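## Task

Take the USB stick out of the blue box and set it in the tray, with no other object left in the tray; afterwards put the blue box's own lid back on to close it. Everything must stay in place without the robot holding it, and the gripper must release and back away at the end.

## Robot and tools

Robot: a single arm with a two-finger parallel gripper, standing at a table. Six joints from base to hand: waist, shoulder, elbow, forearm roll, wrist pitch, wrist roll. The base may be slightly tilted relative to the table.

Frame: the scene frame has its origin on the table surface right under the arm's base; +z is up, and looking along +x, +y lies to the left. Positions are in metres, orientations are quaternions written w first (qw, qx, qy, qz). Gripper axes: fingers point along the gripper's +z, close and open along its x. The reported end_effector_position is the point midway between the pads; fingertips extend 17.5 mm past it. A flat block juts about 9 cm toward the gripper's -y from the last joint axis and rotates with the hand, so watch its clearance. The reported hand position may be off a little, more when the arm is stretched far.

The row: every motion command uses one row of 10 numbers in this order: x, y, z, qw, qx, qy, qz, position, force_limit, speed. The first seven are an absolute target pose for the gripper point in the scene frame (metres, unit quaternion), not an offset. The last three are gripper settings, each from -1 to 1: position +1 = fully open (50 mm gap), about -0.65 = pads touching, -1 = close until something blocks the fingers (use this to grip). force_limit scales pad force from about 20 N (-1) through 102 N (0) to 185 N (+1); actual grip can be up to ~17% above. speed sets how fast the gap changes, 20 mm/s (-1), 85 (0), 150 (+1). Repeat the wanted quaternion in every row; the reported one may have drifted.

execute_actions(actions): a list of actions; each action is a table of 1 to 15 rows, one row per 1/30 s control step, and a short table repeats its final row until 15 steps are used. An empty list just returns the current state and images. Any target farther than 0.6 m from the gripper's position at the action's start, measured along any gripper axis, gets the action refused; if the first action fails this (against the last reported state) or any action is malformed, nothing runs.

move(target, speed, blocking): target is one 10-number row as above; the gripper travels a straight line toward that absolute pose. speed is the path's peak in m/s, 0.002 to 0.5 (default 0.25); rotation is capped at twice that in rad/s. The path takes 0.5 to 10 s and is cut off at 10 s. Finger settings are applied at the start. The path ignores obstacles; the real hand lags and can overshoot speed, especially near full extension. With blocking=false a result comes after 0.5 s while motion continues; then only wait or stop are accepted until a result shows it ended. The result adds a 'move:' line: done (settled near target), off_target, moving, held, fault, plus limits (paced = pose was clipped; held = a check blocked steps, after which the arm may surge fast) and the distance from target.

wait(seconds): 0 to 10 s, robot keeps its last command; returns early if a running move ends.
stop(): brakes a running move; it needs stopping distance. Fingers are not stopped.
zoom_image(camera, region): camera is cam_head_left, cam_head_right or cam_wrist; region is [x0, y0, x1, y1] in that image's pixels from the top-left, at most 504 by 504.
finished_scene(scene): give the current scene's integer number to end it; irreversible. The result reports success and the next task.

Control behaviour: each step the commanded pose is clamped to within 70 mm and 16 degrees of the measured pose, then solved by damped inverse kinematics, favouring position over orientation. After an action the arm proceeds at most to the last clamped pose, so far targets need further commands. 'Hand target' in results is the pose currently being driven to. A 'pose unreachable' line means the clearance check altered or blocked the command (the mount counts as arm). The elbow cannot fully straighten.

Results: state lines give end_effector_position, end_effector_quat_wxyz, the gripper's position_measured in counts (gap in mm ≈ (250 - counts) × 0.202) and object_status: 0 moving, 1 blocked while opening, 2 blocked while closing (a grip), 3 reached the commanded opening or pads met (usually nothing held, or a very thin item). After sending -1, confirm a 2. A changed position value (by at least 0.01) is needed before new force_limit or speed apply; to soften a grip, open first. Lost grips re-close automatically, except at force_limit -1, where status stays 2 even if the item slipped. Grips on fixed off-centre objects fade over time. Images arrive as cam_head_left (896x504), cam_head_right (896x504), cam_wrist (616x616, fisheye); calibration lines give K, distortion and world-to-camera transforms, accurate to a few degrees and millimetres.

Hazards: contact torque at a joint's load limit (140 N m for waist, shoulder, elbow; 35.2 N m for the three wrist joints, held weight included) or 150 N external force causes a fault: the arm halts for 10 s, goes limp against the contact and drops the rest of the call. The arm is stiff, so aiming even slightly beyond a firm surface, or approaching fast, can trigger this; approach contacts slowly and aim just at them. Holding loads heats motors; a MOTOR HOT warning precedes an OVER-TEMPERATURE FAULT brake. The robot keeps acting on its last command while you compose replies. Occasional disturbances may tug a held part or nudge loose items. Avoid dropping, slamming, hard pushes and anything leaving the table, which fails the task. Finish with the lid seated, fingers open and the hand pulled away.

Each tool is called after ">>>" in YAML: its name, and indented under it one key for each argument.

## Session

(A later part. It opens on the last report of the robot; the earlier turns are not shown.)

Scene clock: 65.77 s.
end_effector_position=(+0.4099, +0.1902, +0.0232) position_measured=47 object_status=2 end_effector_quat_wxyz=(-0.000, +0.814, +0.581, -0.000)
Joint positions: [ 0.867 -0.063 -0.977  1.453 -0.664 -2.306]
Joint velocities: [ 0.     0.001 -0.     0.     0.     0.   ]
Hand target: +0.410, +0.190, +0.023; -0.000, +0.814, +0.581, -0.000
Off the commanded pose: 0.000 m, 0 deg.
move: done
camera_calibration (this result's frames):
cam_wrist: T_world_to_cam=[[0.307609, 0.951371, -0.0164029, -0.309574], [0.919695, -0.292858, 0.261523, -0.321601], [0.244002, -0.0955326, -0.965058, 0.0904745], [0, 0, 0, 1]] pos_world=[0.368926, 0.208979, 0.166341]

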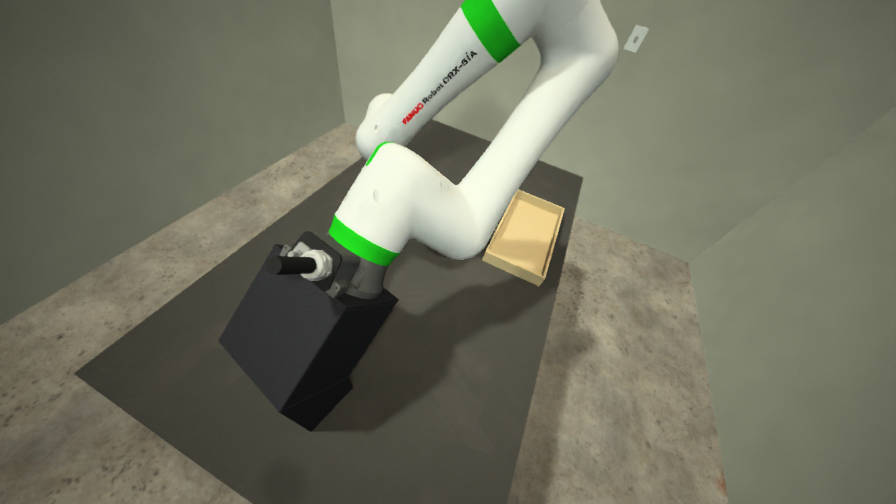

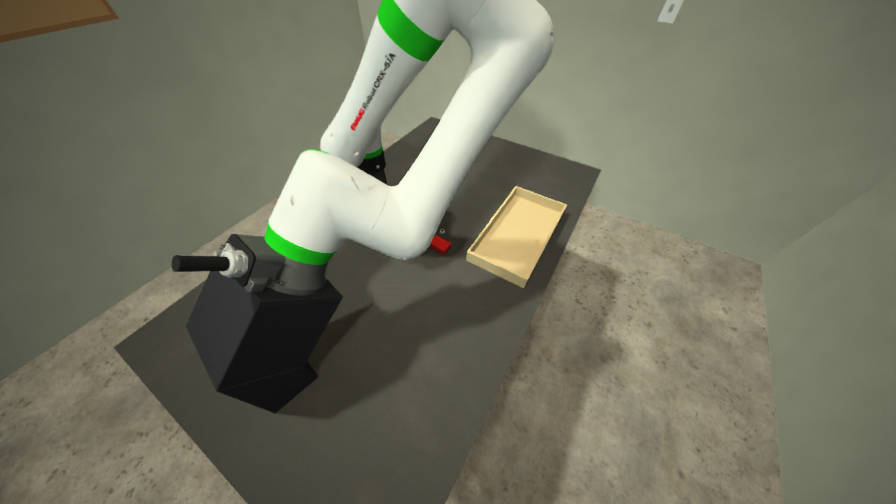

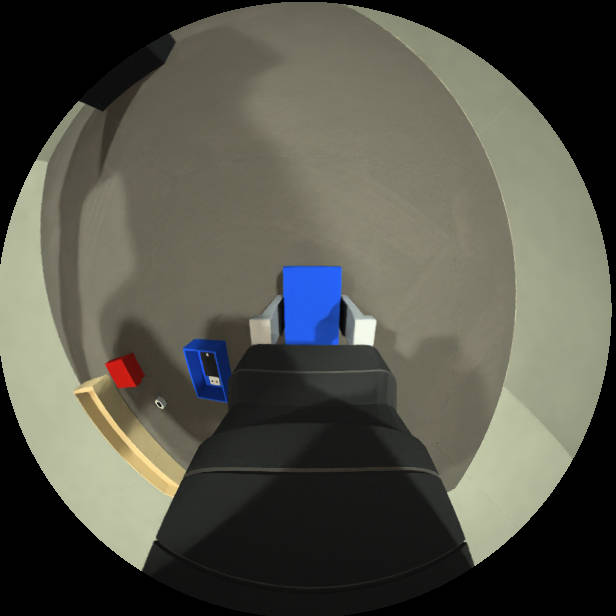

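>>> execute_actions:
  actions:
    - [[0.41, 0.19, 0.023, 0, 0.8141, 0.5807, 0, 1, -0.5, 0]]
    - [[0.41, 0.19, 0.023, 0, 0.8141, 0.5807, 0, 1, -0.5, 0]]

>>> move:
  target: [0.41, 0.19, 0.08, 0, 0.8141, 0.5807, 0, 1, -0.5, 0]
  speed: 0.15

>>> move:
  target: [0.4396, 0.0715, 0.08, 0, 0.8141, 0.5807, 0, 1, -0.5, 0]
  speed: 0.2

Scene clock: 72.70 s.
end_effector_position=(+0.4100, +0.1900, +0.0230) position_measured=3 object_status=3 end_effector_quat_wxyz=(-0.000, +0.814, +0.581, -0.000)
Joint positions: [ 0.866 -0.063 -0.977  1.455 -0.664 -2.307]
Joint velocities: [-0.    -0.     0.    -0.     0.001  0.   ]
Hand target: +0.410, +0.190, +0.023; -0.000, +0.814, +0.581, +0.000
Off the commanded pose: 0.000 m, 0 deg.
camera_calibration (this result's frames):
cam_wrist: T_world_to_cam=[[0.307231, 0.95149, -0.01662, -0.309264], [0.919704, -0.292391, 0.262016, -0.321778], [0.244446, -0.0957848, -0.96492, 0.0901096], [0, 0, 0, 1]] pos_world=[0.368929, 0.208808, 0.166119]

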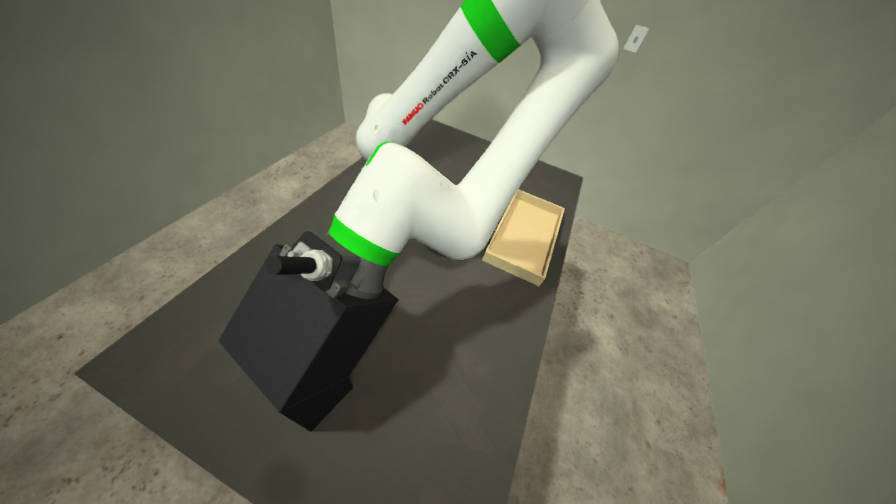

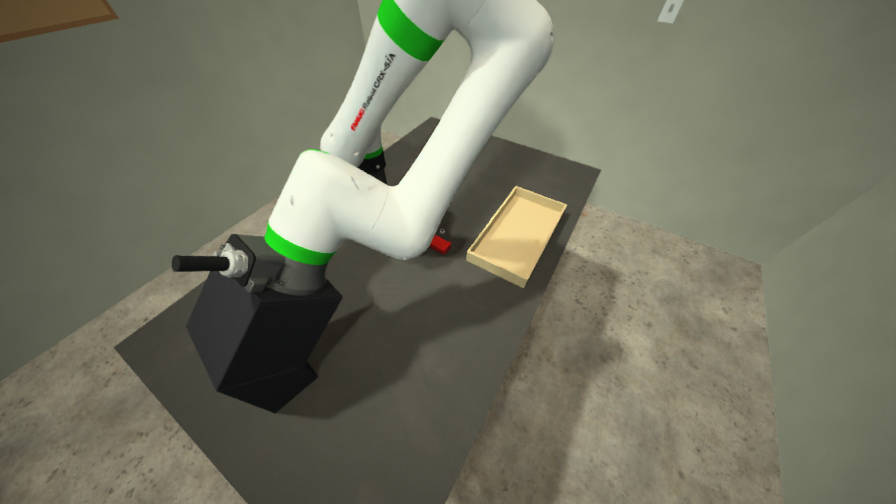

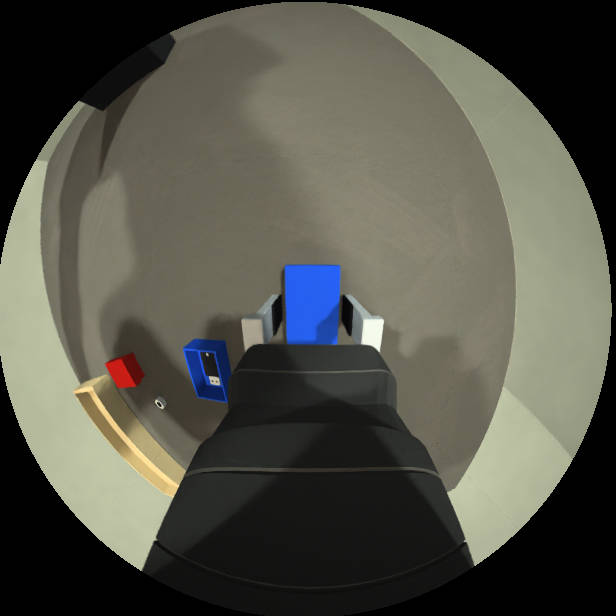

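Scene clock: 73.53 s.
end_effector_position=(+0.4103, +0.1898, +0.0798) position_measured=3 object_status=3 end_effector_quat_wxyz=(+0.000, +0.814, +0.581, +0.000)
Joint positions: [ 1.08  -0.193 -0.974  1.193 -0.835 -2.17 ]
Joint velocities: [ 0.001 -0.     0.     0.    -0.001 -0.   ]
Hand target: +0.410, +0.190, +0.080; +0.000, +0.814, +0.581, +0.000
Off the commanded pose: 0.000 m, 0 deg.
move: done
camera_calibration (this result's frames):
cam_wrist: T_world_to_cam=[[0.306989, 0.951567, -0.0166789, -0.308188], [0.919586, -0.292065, 0.262791, -0.337065], [0.245191, -0.0960114, -0.964709, 0.14455], [0, 0, 0, 1]] pos_world=[0.369128, 0.208695, 0.222886]

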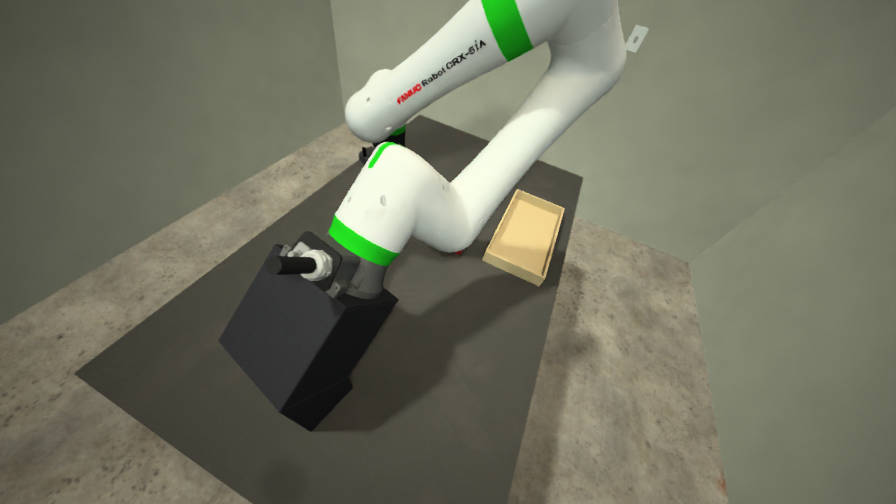

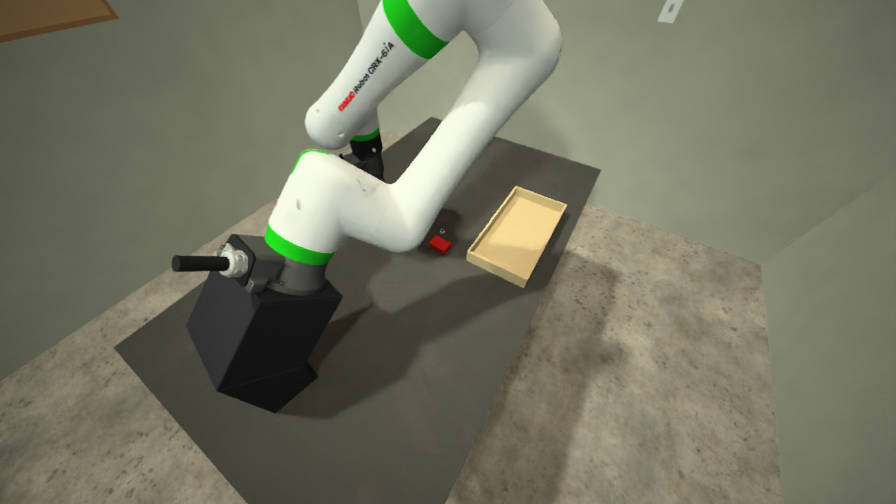

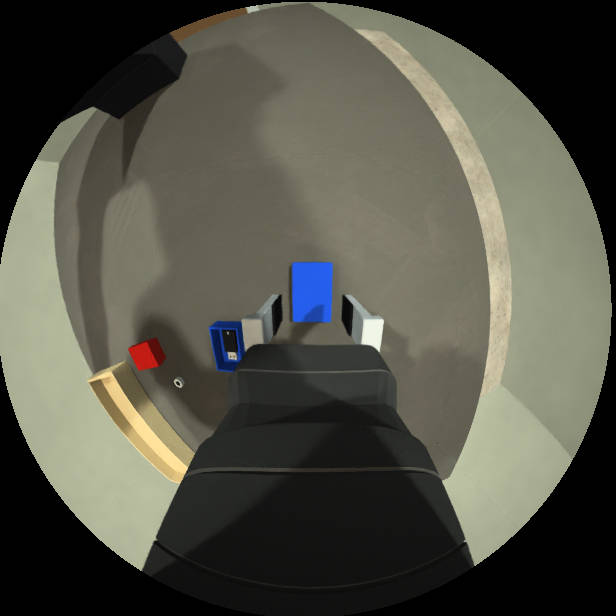

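Scene clock: 74.53 s.
end_effector_position=(+0.4397, +0.0720, +0.0797) position_measured=3 object_status=3 end_effector_quat_wxyz=(-0.000, +0.814, +0.581, +0.000)
Joint positions: [ 0.807 -0.43  -1.03   1.11  -0.712 -1.812]
Joint velocities: [ 0.001  0.     0.001 -0.     0.001  0.001]
Hand target: +0.440, +0.072, +0.080; -0.000, +0.814, +0.581, +0.000
Off the commanded pose: 0.001 m, 0 deg.
move: done
camera_calibration (this result's frames):
cam_wrist: T_world_to_cam=[[0.307468, 0.951421, -0.0161804, -0.205289], [0.919682, -0.292761, 0.26168, -0.398429], [0.244231, -0.095339, -0.965019, 0.12636], [0, 0, 0, 1]] pos_world=[0.398687, 0.0907187, 0.222879]

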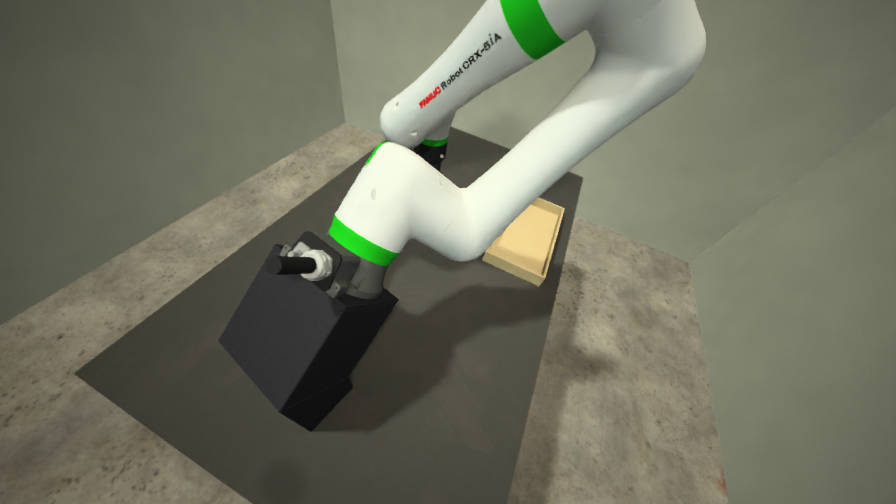

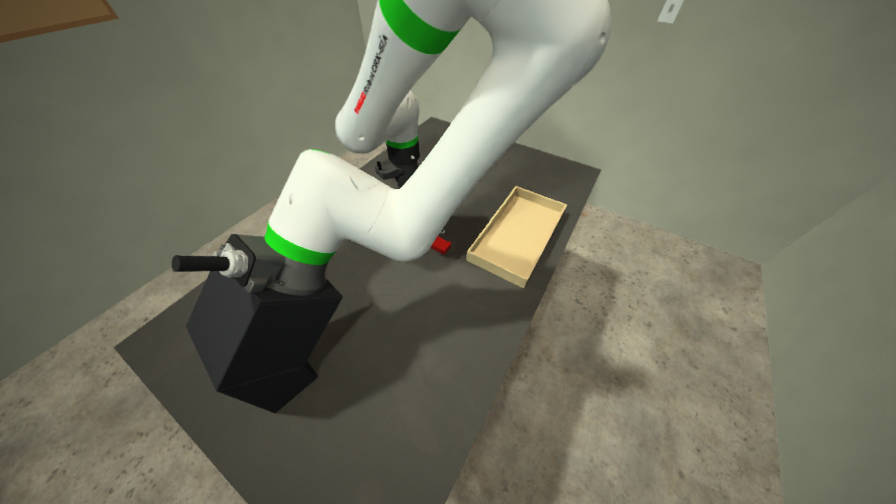

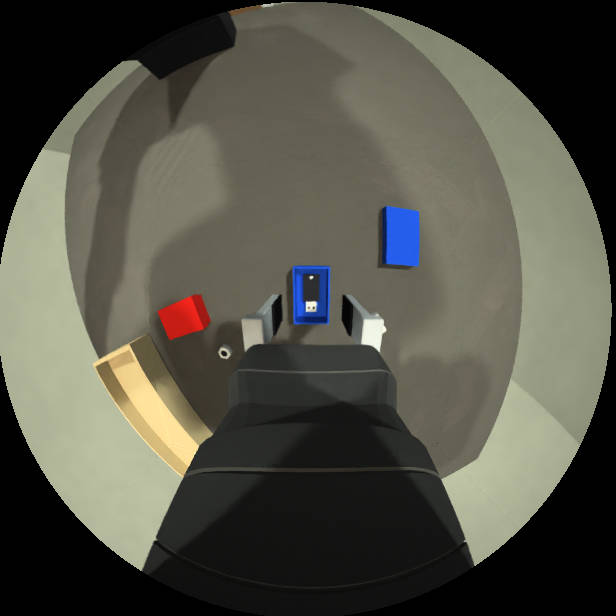

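>>> zoom_image:
  camera: "cam_wrist"
  region: [260, 255, 365, 340]

Region (260, 255, 365, 340) of cam_wrist's 616x616 image, scaled by 4.800, with more detail than that image has; it fills the top 408 rows of this view, and the rest is white.

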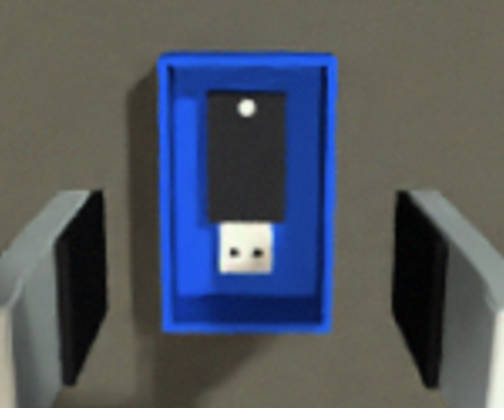

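>>> move:
  target: [0.4396, 0.0715, 0.0235, 0, 0.8141, 0.5807, 0, 1, -0.3, 0]
  speed: 0.06

>>> execute_actions:
  actions:
    - [[0.4396, 0.0715, 0.0235, 0, 0.8141, 0.5807, 0, -1, -0.2, 0]]
    - [[0.4396, 0.0715, 0.0235, 0, 0.8141, 0.5807, 0, -1, -0.2, 0]]

Scene clock: 166.80 s.
end_effector_position=(+0.4394, +0.0717, +0.0237) position_measured=3 object_status=3 end_effector_quat_wxyz=(-0.000, +0.814, +0.580, -0.000)
Joint positions: [ 0.556 -0.269 -1.039  1.42  -0.475 -1.993]
Joint velocities: [-0.004 -0.    -0.002  0.004  0.001 -0.003]
Hand target: +0.439, +0.072, +0.024; -0.000, +0.814, +0.581, -0.000
Off the commanded pose: 0.000 m, 0 deg.
move: done
camera_calibration (this result's frames):
cam_wrist: T_world_to_cam=[[0.307767, 0.951323, -0.016252, -0.206033], [0.919687, -0.293068, 0.261319, -0.383548], [0.243836, -0.0953723, -0.965116, 0.0725369], [0, 0, 0, 1]] pos_world=[0.398467, 0.0905166, 0.166887]

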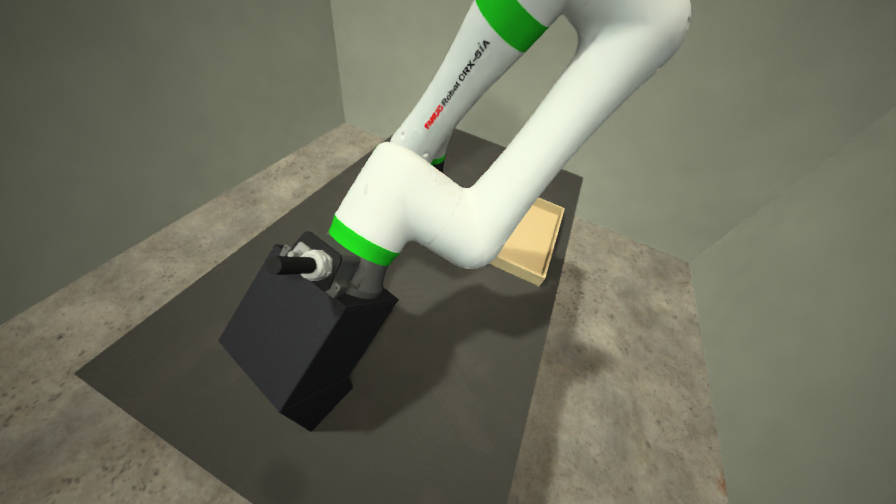

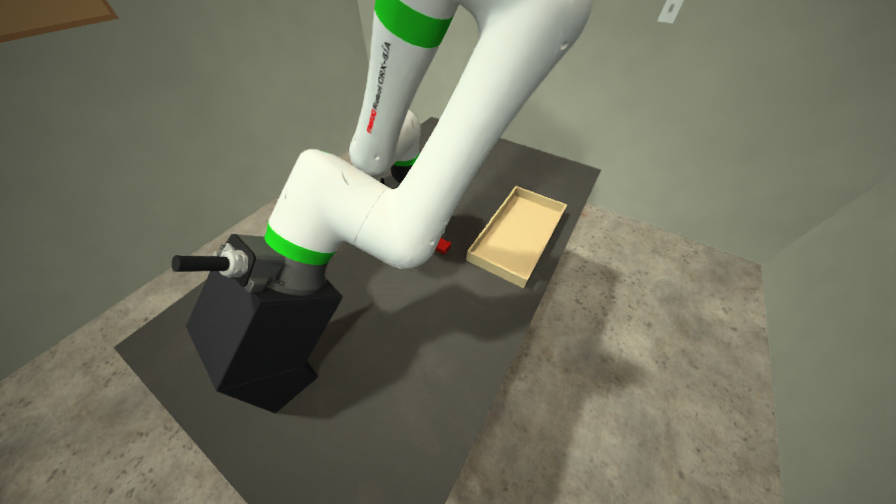

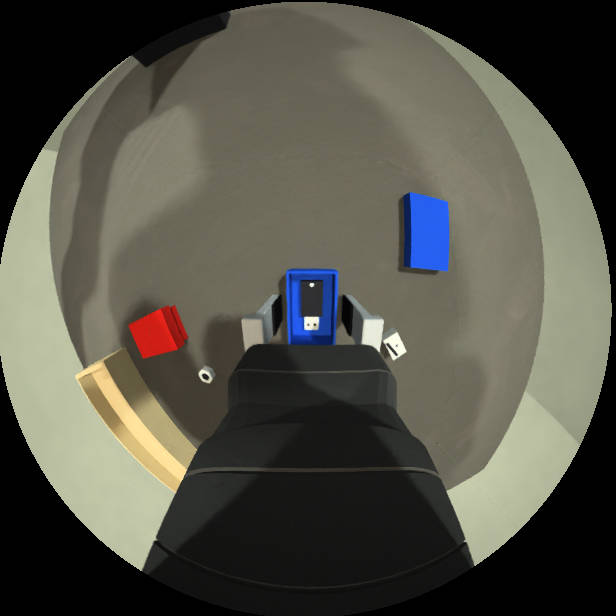

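Scene clock: 167.80 s.
end_effector_position=(+0.4396, +0.0715, +0.0235) position_measured=72 object_status=2 end_effector_quat_wxyz=(-0.000, +0.814, +0.581, +0.000)
Joint positions: [ 0.554 -0.269 -1.039  1.424 -0.475 -1.994]
Joint velocities: [-0.001 -0.001 -0.     0.     0.001  0.   ]
Hand target: +0.440, +0.072, +0.023; -0.000, +0.814, +0.581, -0.000
Off the commanded pose: 0.000 m, 0 deg.
camera_calibration (this result's frames):
cam_wrist: T_world_to_cam=[[0.307269, 0.951478, -0.01658, -0.205646], [0.919681, -0.292434, 0.262049, -0.383803], [0.244485, -0.0957679, -0.964912, 0.0719863], [0, 0, 0, 1]] pos_world=[0.398566, 0.0903239, 0.166626]

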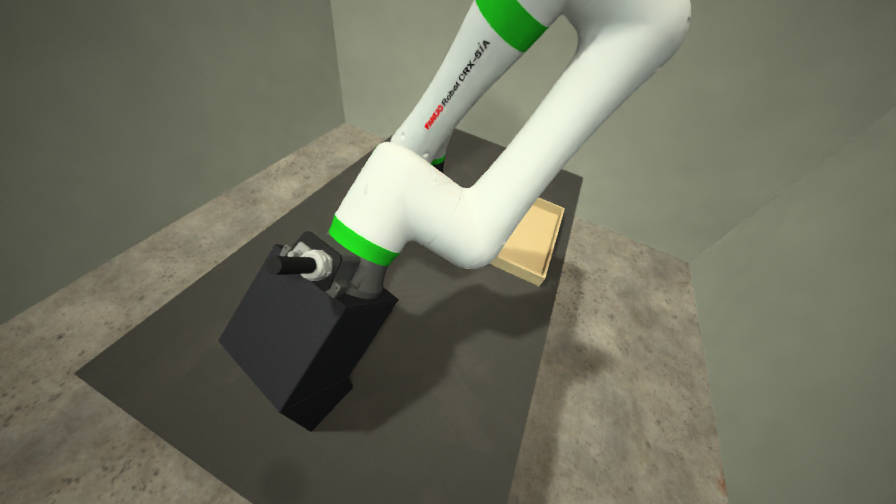

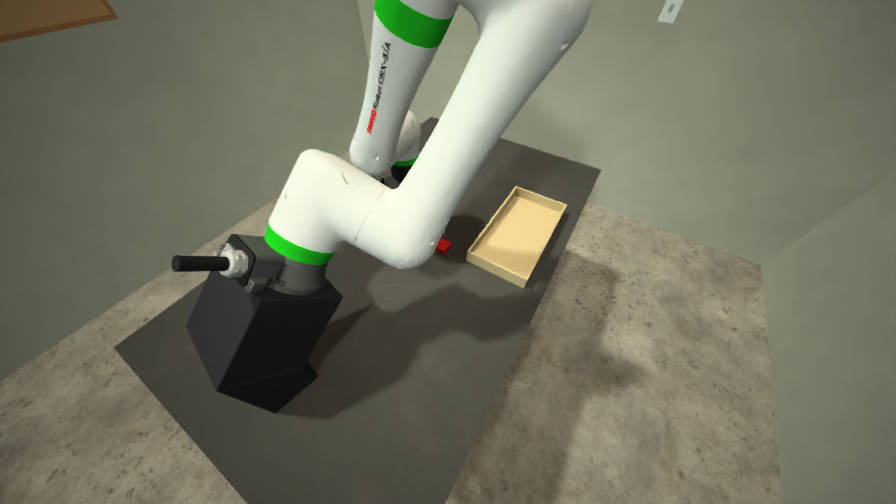

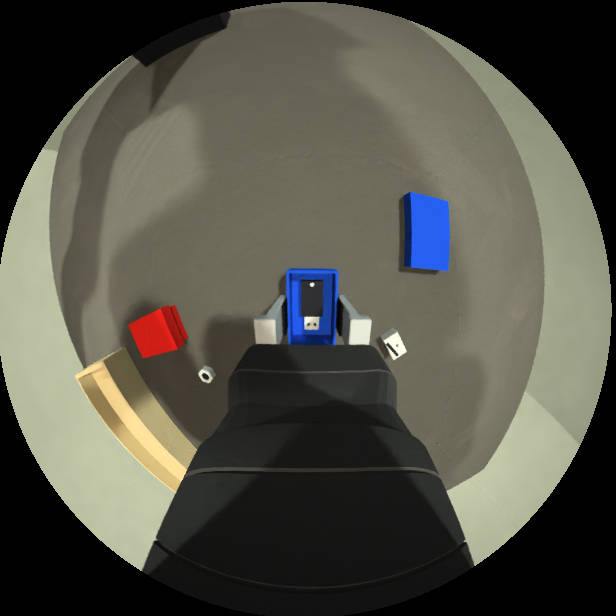

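>>> move:
  target: [0.4396, 0.0715, 0.12, 0, 0.8141, 0.5807, 0, -1, -0.2, 0]
  speed: 0.12

>>> move:
  target: [0.64, -0.28, 0.18, 0, 0.7071, 0.7071, 0, -1, -0.2, 0]
  speed: 0.25

Scene clock: 172.73 s.
end_effector_position=(+0.4401, +0.0712, +0.1197) position_measured=72 object_status=2 end_effector_quat_wxyz=(+0.001, +0.814, +0.581, +0.000)
Joint positions: [ 0.968 -0.537 -1.011  0.991 -0.896 -1.757]
Joint velocities: [ 0.001 -0.001  0.     0.001 -0.001 -0.   ]
Hand target: +0.440, +0.071, +0.120; +0.001, +0.814, +0.581, +0.000
Off the commanded pose: 0.001 m, 0 deg.
move: done
camera_calibration (this result's frames):
cam_wrist: T_world_to_cam=[[0.306615, 0.951682, -0.0170043, -0.20359], [0.919575, -0.291565, 0.263385, -0.409766], [0.245701, -0.0963945, -0.964541, 0.16411], [0, 0, 0, 1]] pos_world=[0.398913, 0.0900986, 0.262755]

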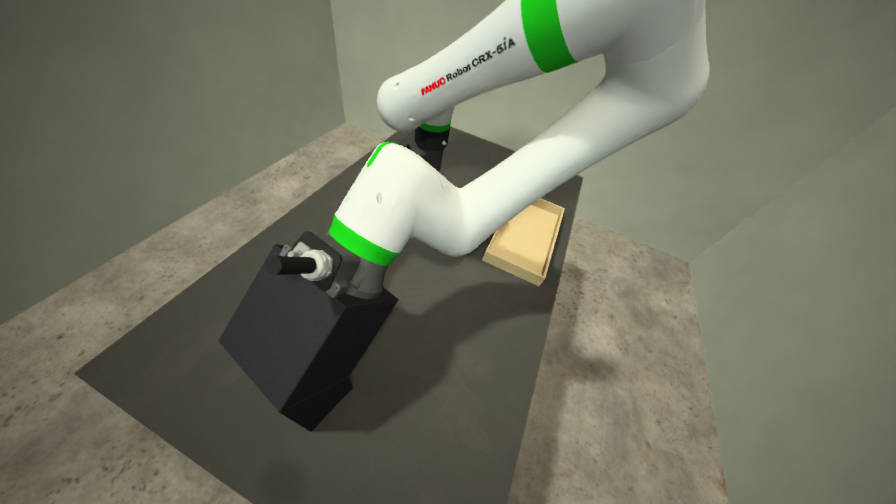

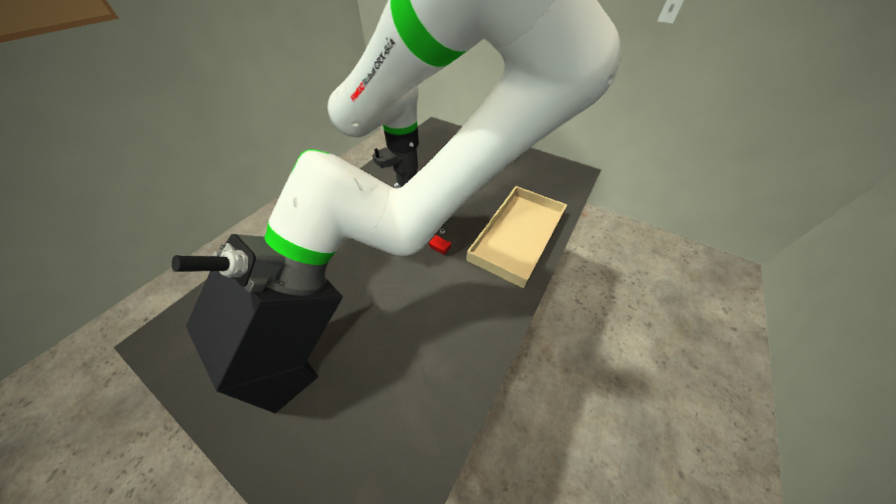

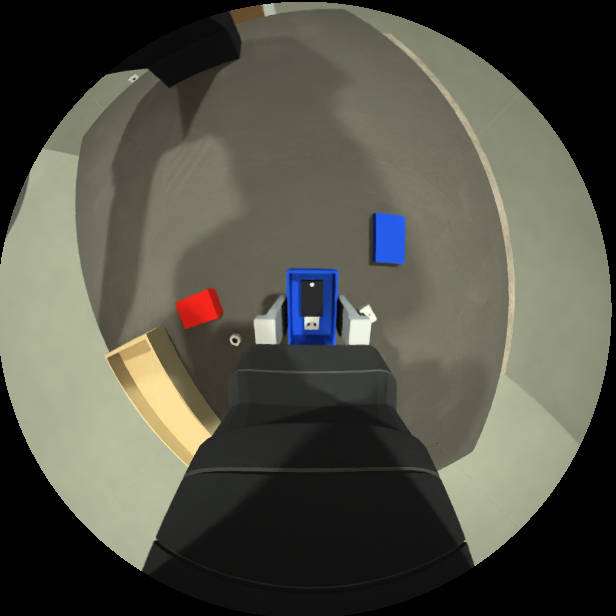

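Scene clock: 174.93 s.
end_effector_position=(+0.6410, -0.2796, +0.1790) position_measured=72 object_status=2 end_effector_quat_wxyz=(-0.000, +0.708, +0.706, +0.000)
Joint positions: [-0.104 -0.274 -0.04  -0.006 -0.965  0.219]
Joint velocities: [ 0.     0.001  0.001 -0.    -0.001  0.001]
Hand target: +0.641, -0.280, +0.179; -0.000, +0.708, +0.706, +0.000
Off the commanded pose: 0.001 m, 0 deg.
move: done
camera_calibration (this result's frames):
cam_wrist: T_world_to_cam=[[-0.0170651, 0.999723, -0.0161843, 0.290415], [0.964791, 0.0207135, 0.262202, -0.653832], [0.262465, -0.01114, -0.964877, 0.151278], [0, 0, 0, 1]] pos_world=[0.596062, -0.275106, 0.322101]

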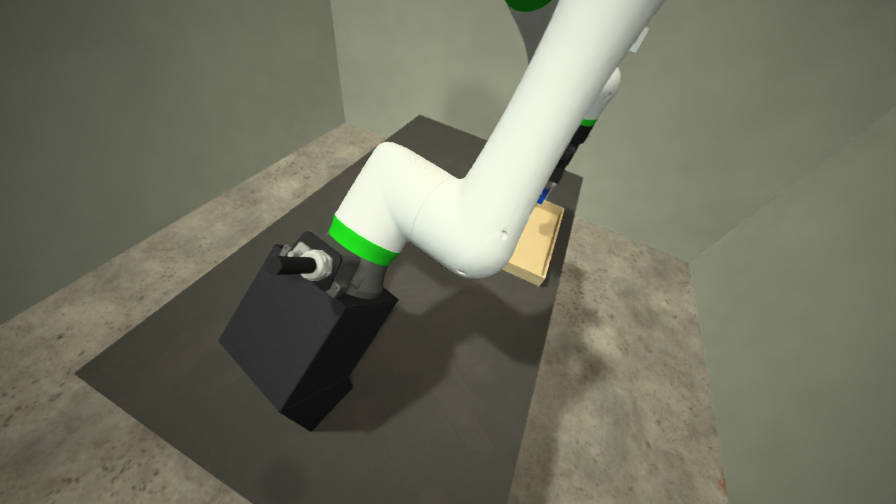

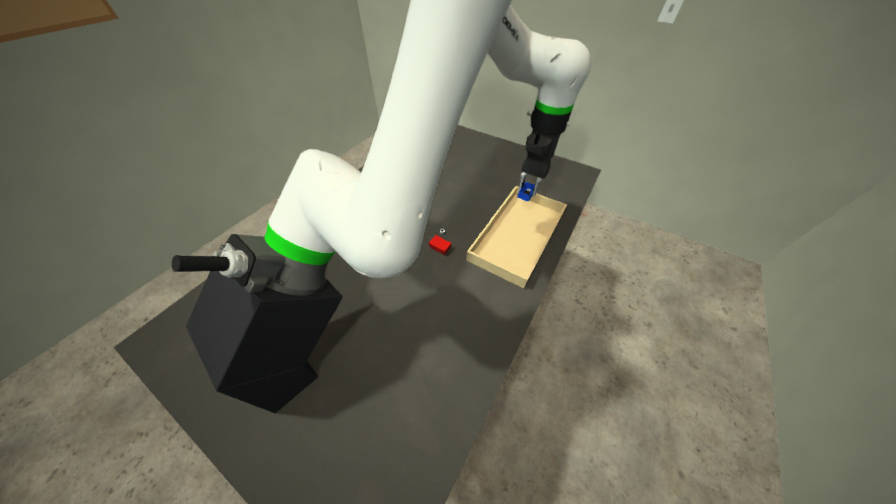

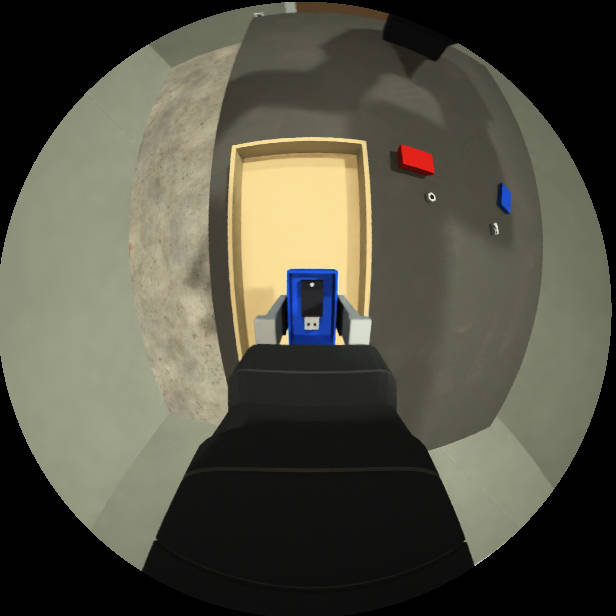

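>>> move:
  target: [0.57, -0.30, 0.17, -0.4545, 0.5417, 0.5417, -0.4545, -1, -0.2, 0]
  speed: 0.3

Scene clock: 190.73 s.
end_effector_position=(+0.5705, -0.3003, +0.1703) position_measured=72 object_status=2 end_effector_quat_wxyz=(-0.454, +0.542, +0.542, -0.455)
Joint positions: [-0.066  0.775  1.091  0.298 -2.422  0.237]
Joint velocities: [ 0.001  0.002  0.001  0.    -0.002  0.002]
Hand target: +0.571, -0.300, +0.170; -0.454, +0.542, +0.542, -0.455
Off the commanded pose: 0.001 m, 0 deg.
move: done
camera_calibration (this result's frames):
cam_wrist: T_world_to_cam=[[-0.0202792, 0.999665, 0.0160763, 0.306135], [0.42582, 0.0231842, -0.904511, -0.0762333], [-0.904581, -0.0114971, -0.426147, 0.735146], [0, 0, 0, 1]] pos_world=[0.703669, -0.295813, 0.239405]

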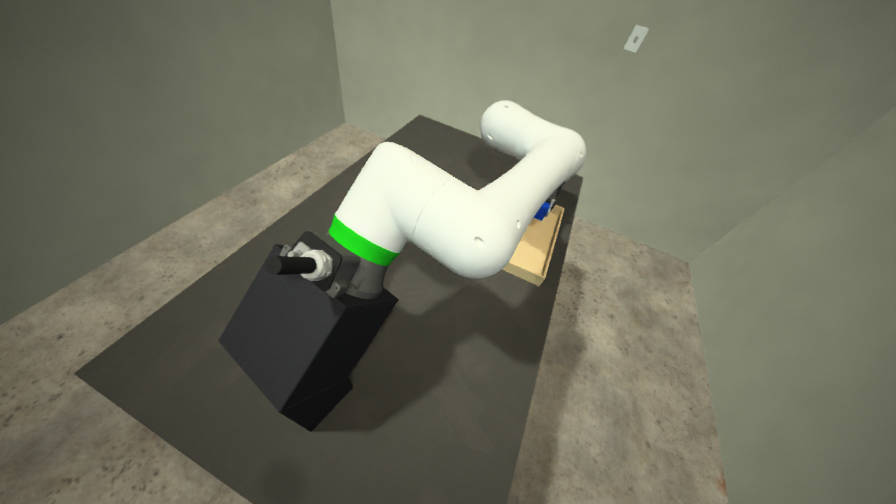

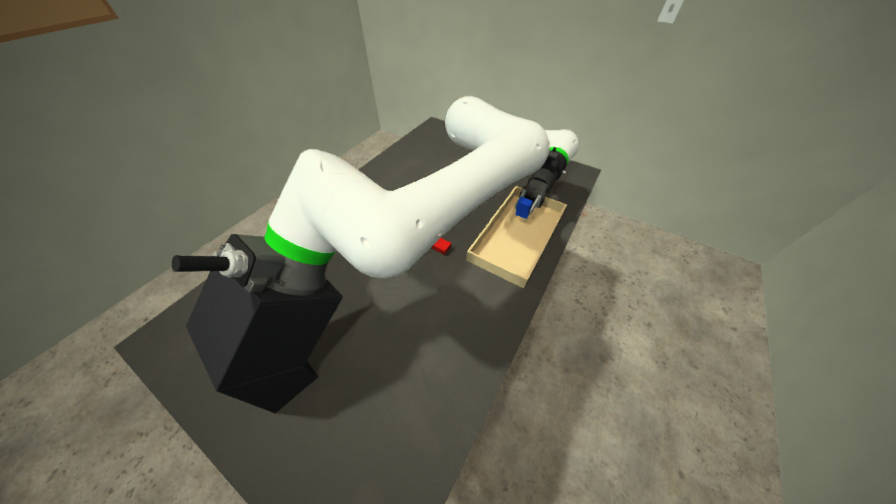

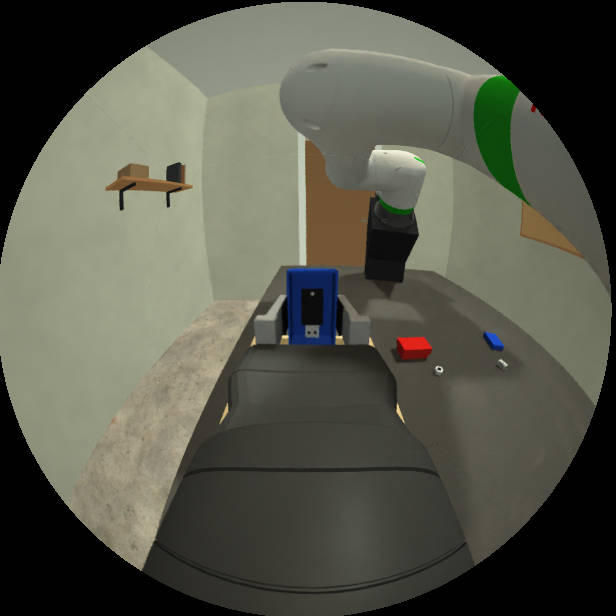

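>>> move:
  target: [0.57, -0.30, 0.18, -0.5792, 0.4056, 0.4056, -0.5792, -1, -0.2, 0]
  speed: 0.2

Scene clock: 205.30 s.
end_effector_position=(+0.5692, -0.2995, +0.1771) position_measured=72 object_status=2 end_effector_quat_wxyz=(+0.523, -0.460, -0.476, +0.537)
Joint positions: [-0.075  1.084  1.413  0.555 -2.703  0.469]
Joint velocities: [ 0.001 -0.001  0.     0.    -0.    -0.   ]
Hand target: +0.569, -0.300, +0.177; +0.523, -0.460, -0.476, +0.537
Off the commanded pose: 0.003 m, 13 deg.
FORCE FAULT: contact force on the arm reached its limit, and the arm stopped for 10 seconds. The contact can be on any part of the arm, not only on its tool. That time counts as 20 of the actions that you can send in this scene. The arm's remaining commands of this call were not run. The arm holds still and accepts commands again. Move the arm away from the contact; if what it grips holds it there, let go first. Pushing or pulling that hard again can fault the arm again.
move: fault
camera_calibration (this result's frames):
cam_wrist: T_world_to_cam=[[-0.0443839, 0.998694, 0.0253028, 0.316994], [0.140311, 0.0313084, -0.989612, 0.110457], [-0.989112, -0.0403726, -0.141517, 0.725952], [0, 0, 0, 1]] pos_world=[0.71662, -0.29073, 0.204023]

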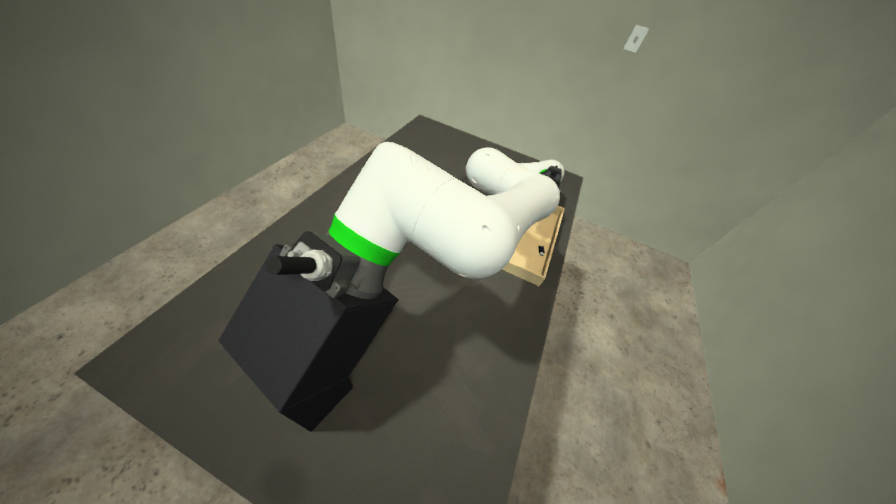

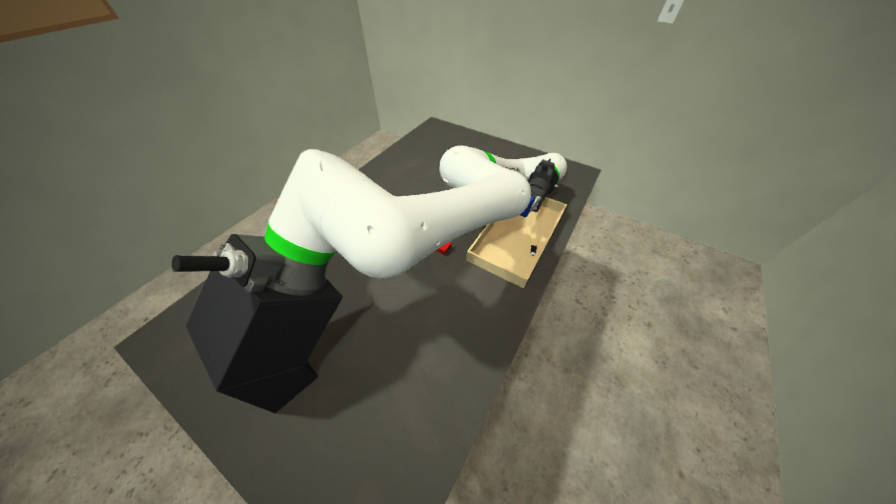

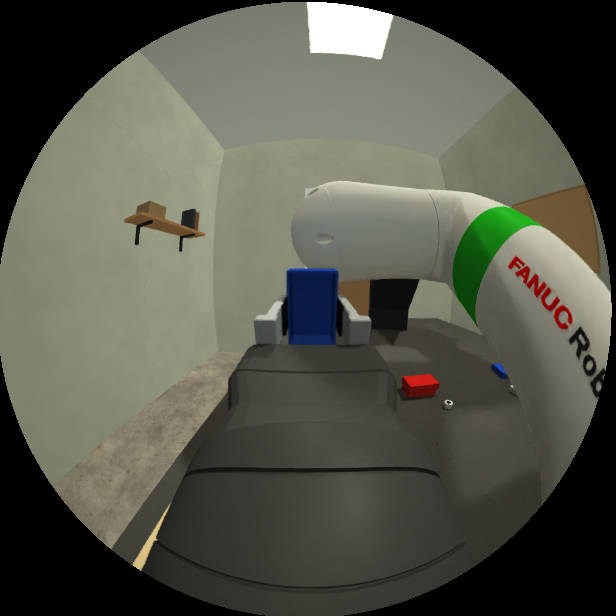

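>>> move:
  target: [0.60, -0.29, 0.20, 0, 0.7071, 0.7071, 0, -1, -0.2, 0]
  speed: 0.25

Scene clock: 212.03 s.
end_effector_position=(+0.5993, -0.2896, +0.1998) position_measured=72 object_status=2 end_effector_quat_wxyz=(+0.000, +0.708, +0.707, -0.000)
Joint positions: [-0.174 -0.358 -0.115 -0.068 -0.976  0.302]
Joint velocities: [-0.    -0.001 -0.     0.    -0.    -0.001]
Hand target: +0.599, -0.290, +0.200; +0.000, +0.708, +0.707, -0.000
Off the commanded pose: 0.001 m, 0 deg.
elbow stopped short: the move would have taken joint 3 (elbow) straighter than the controller allows; a more bent joint 3 avoids this.
move: done; limits=paced
camera_calibration (this result's frames):
cam_wrist: T_world_to_cam=[[-0.0181066, 0.999695, -0.0168143, 0.300789], [0.964784, 0.0218832, 0.262131, -0.618486], [0.262419, -0.0114759, -0.964886, 0.182119], [0, 0, 0, 1]] pos_world=[0.55436, -0.285073, 0.342906]

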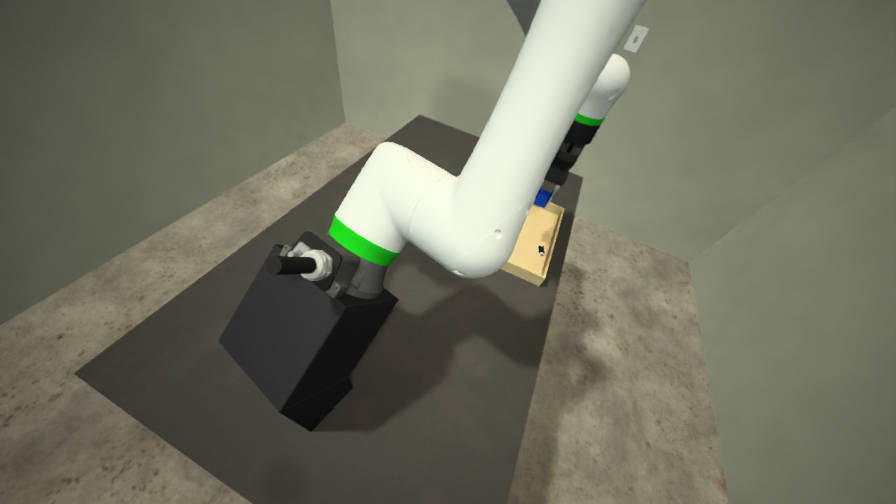

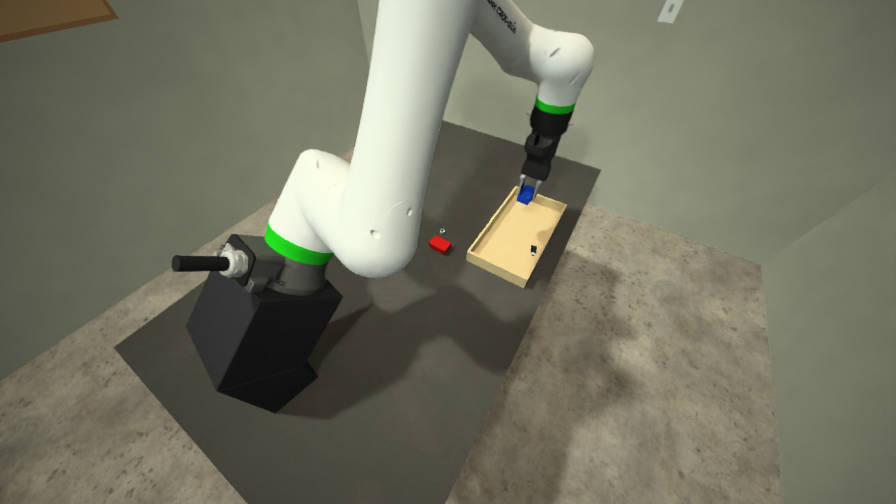

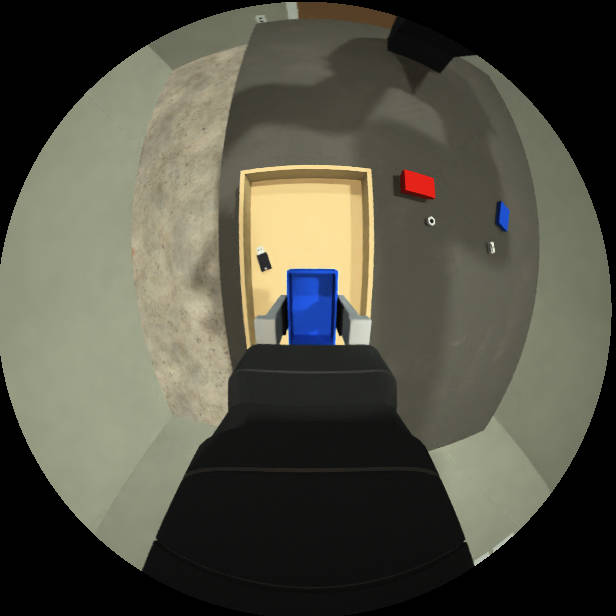

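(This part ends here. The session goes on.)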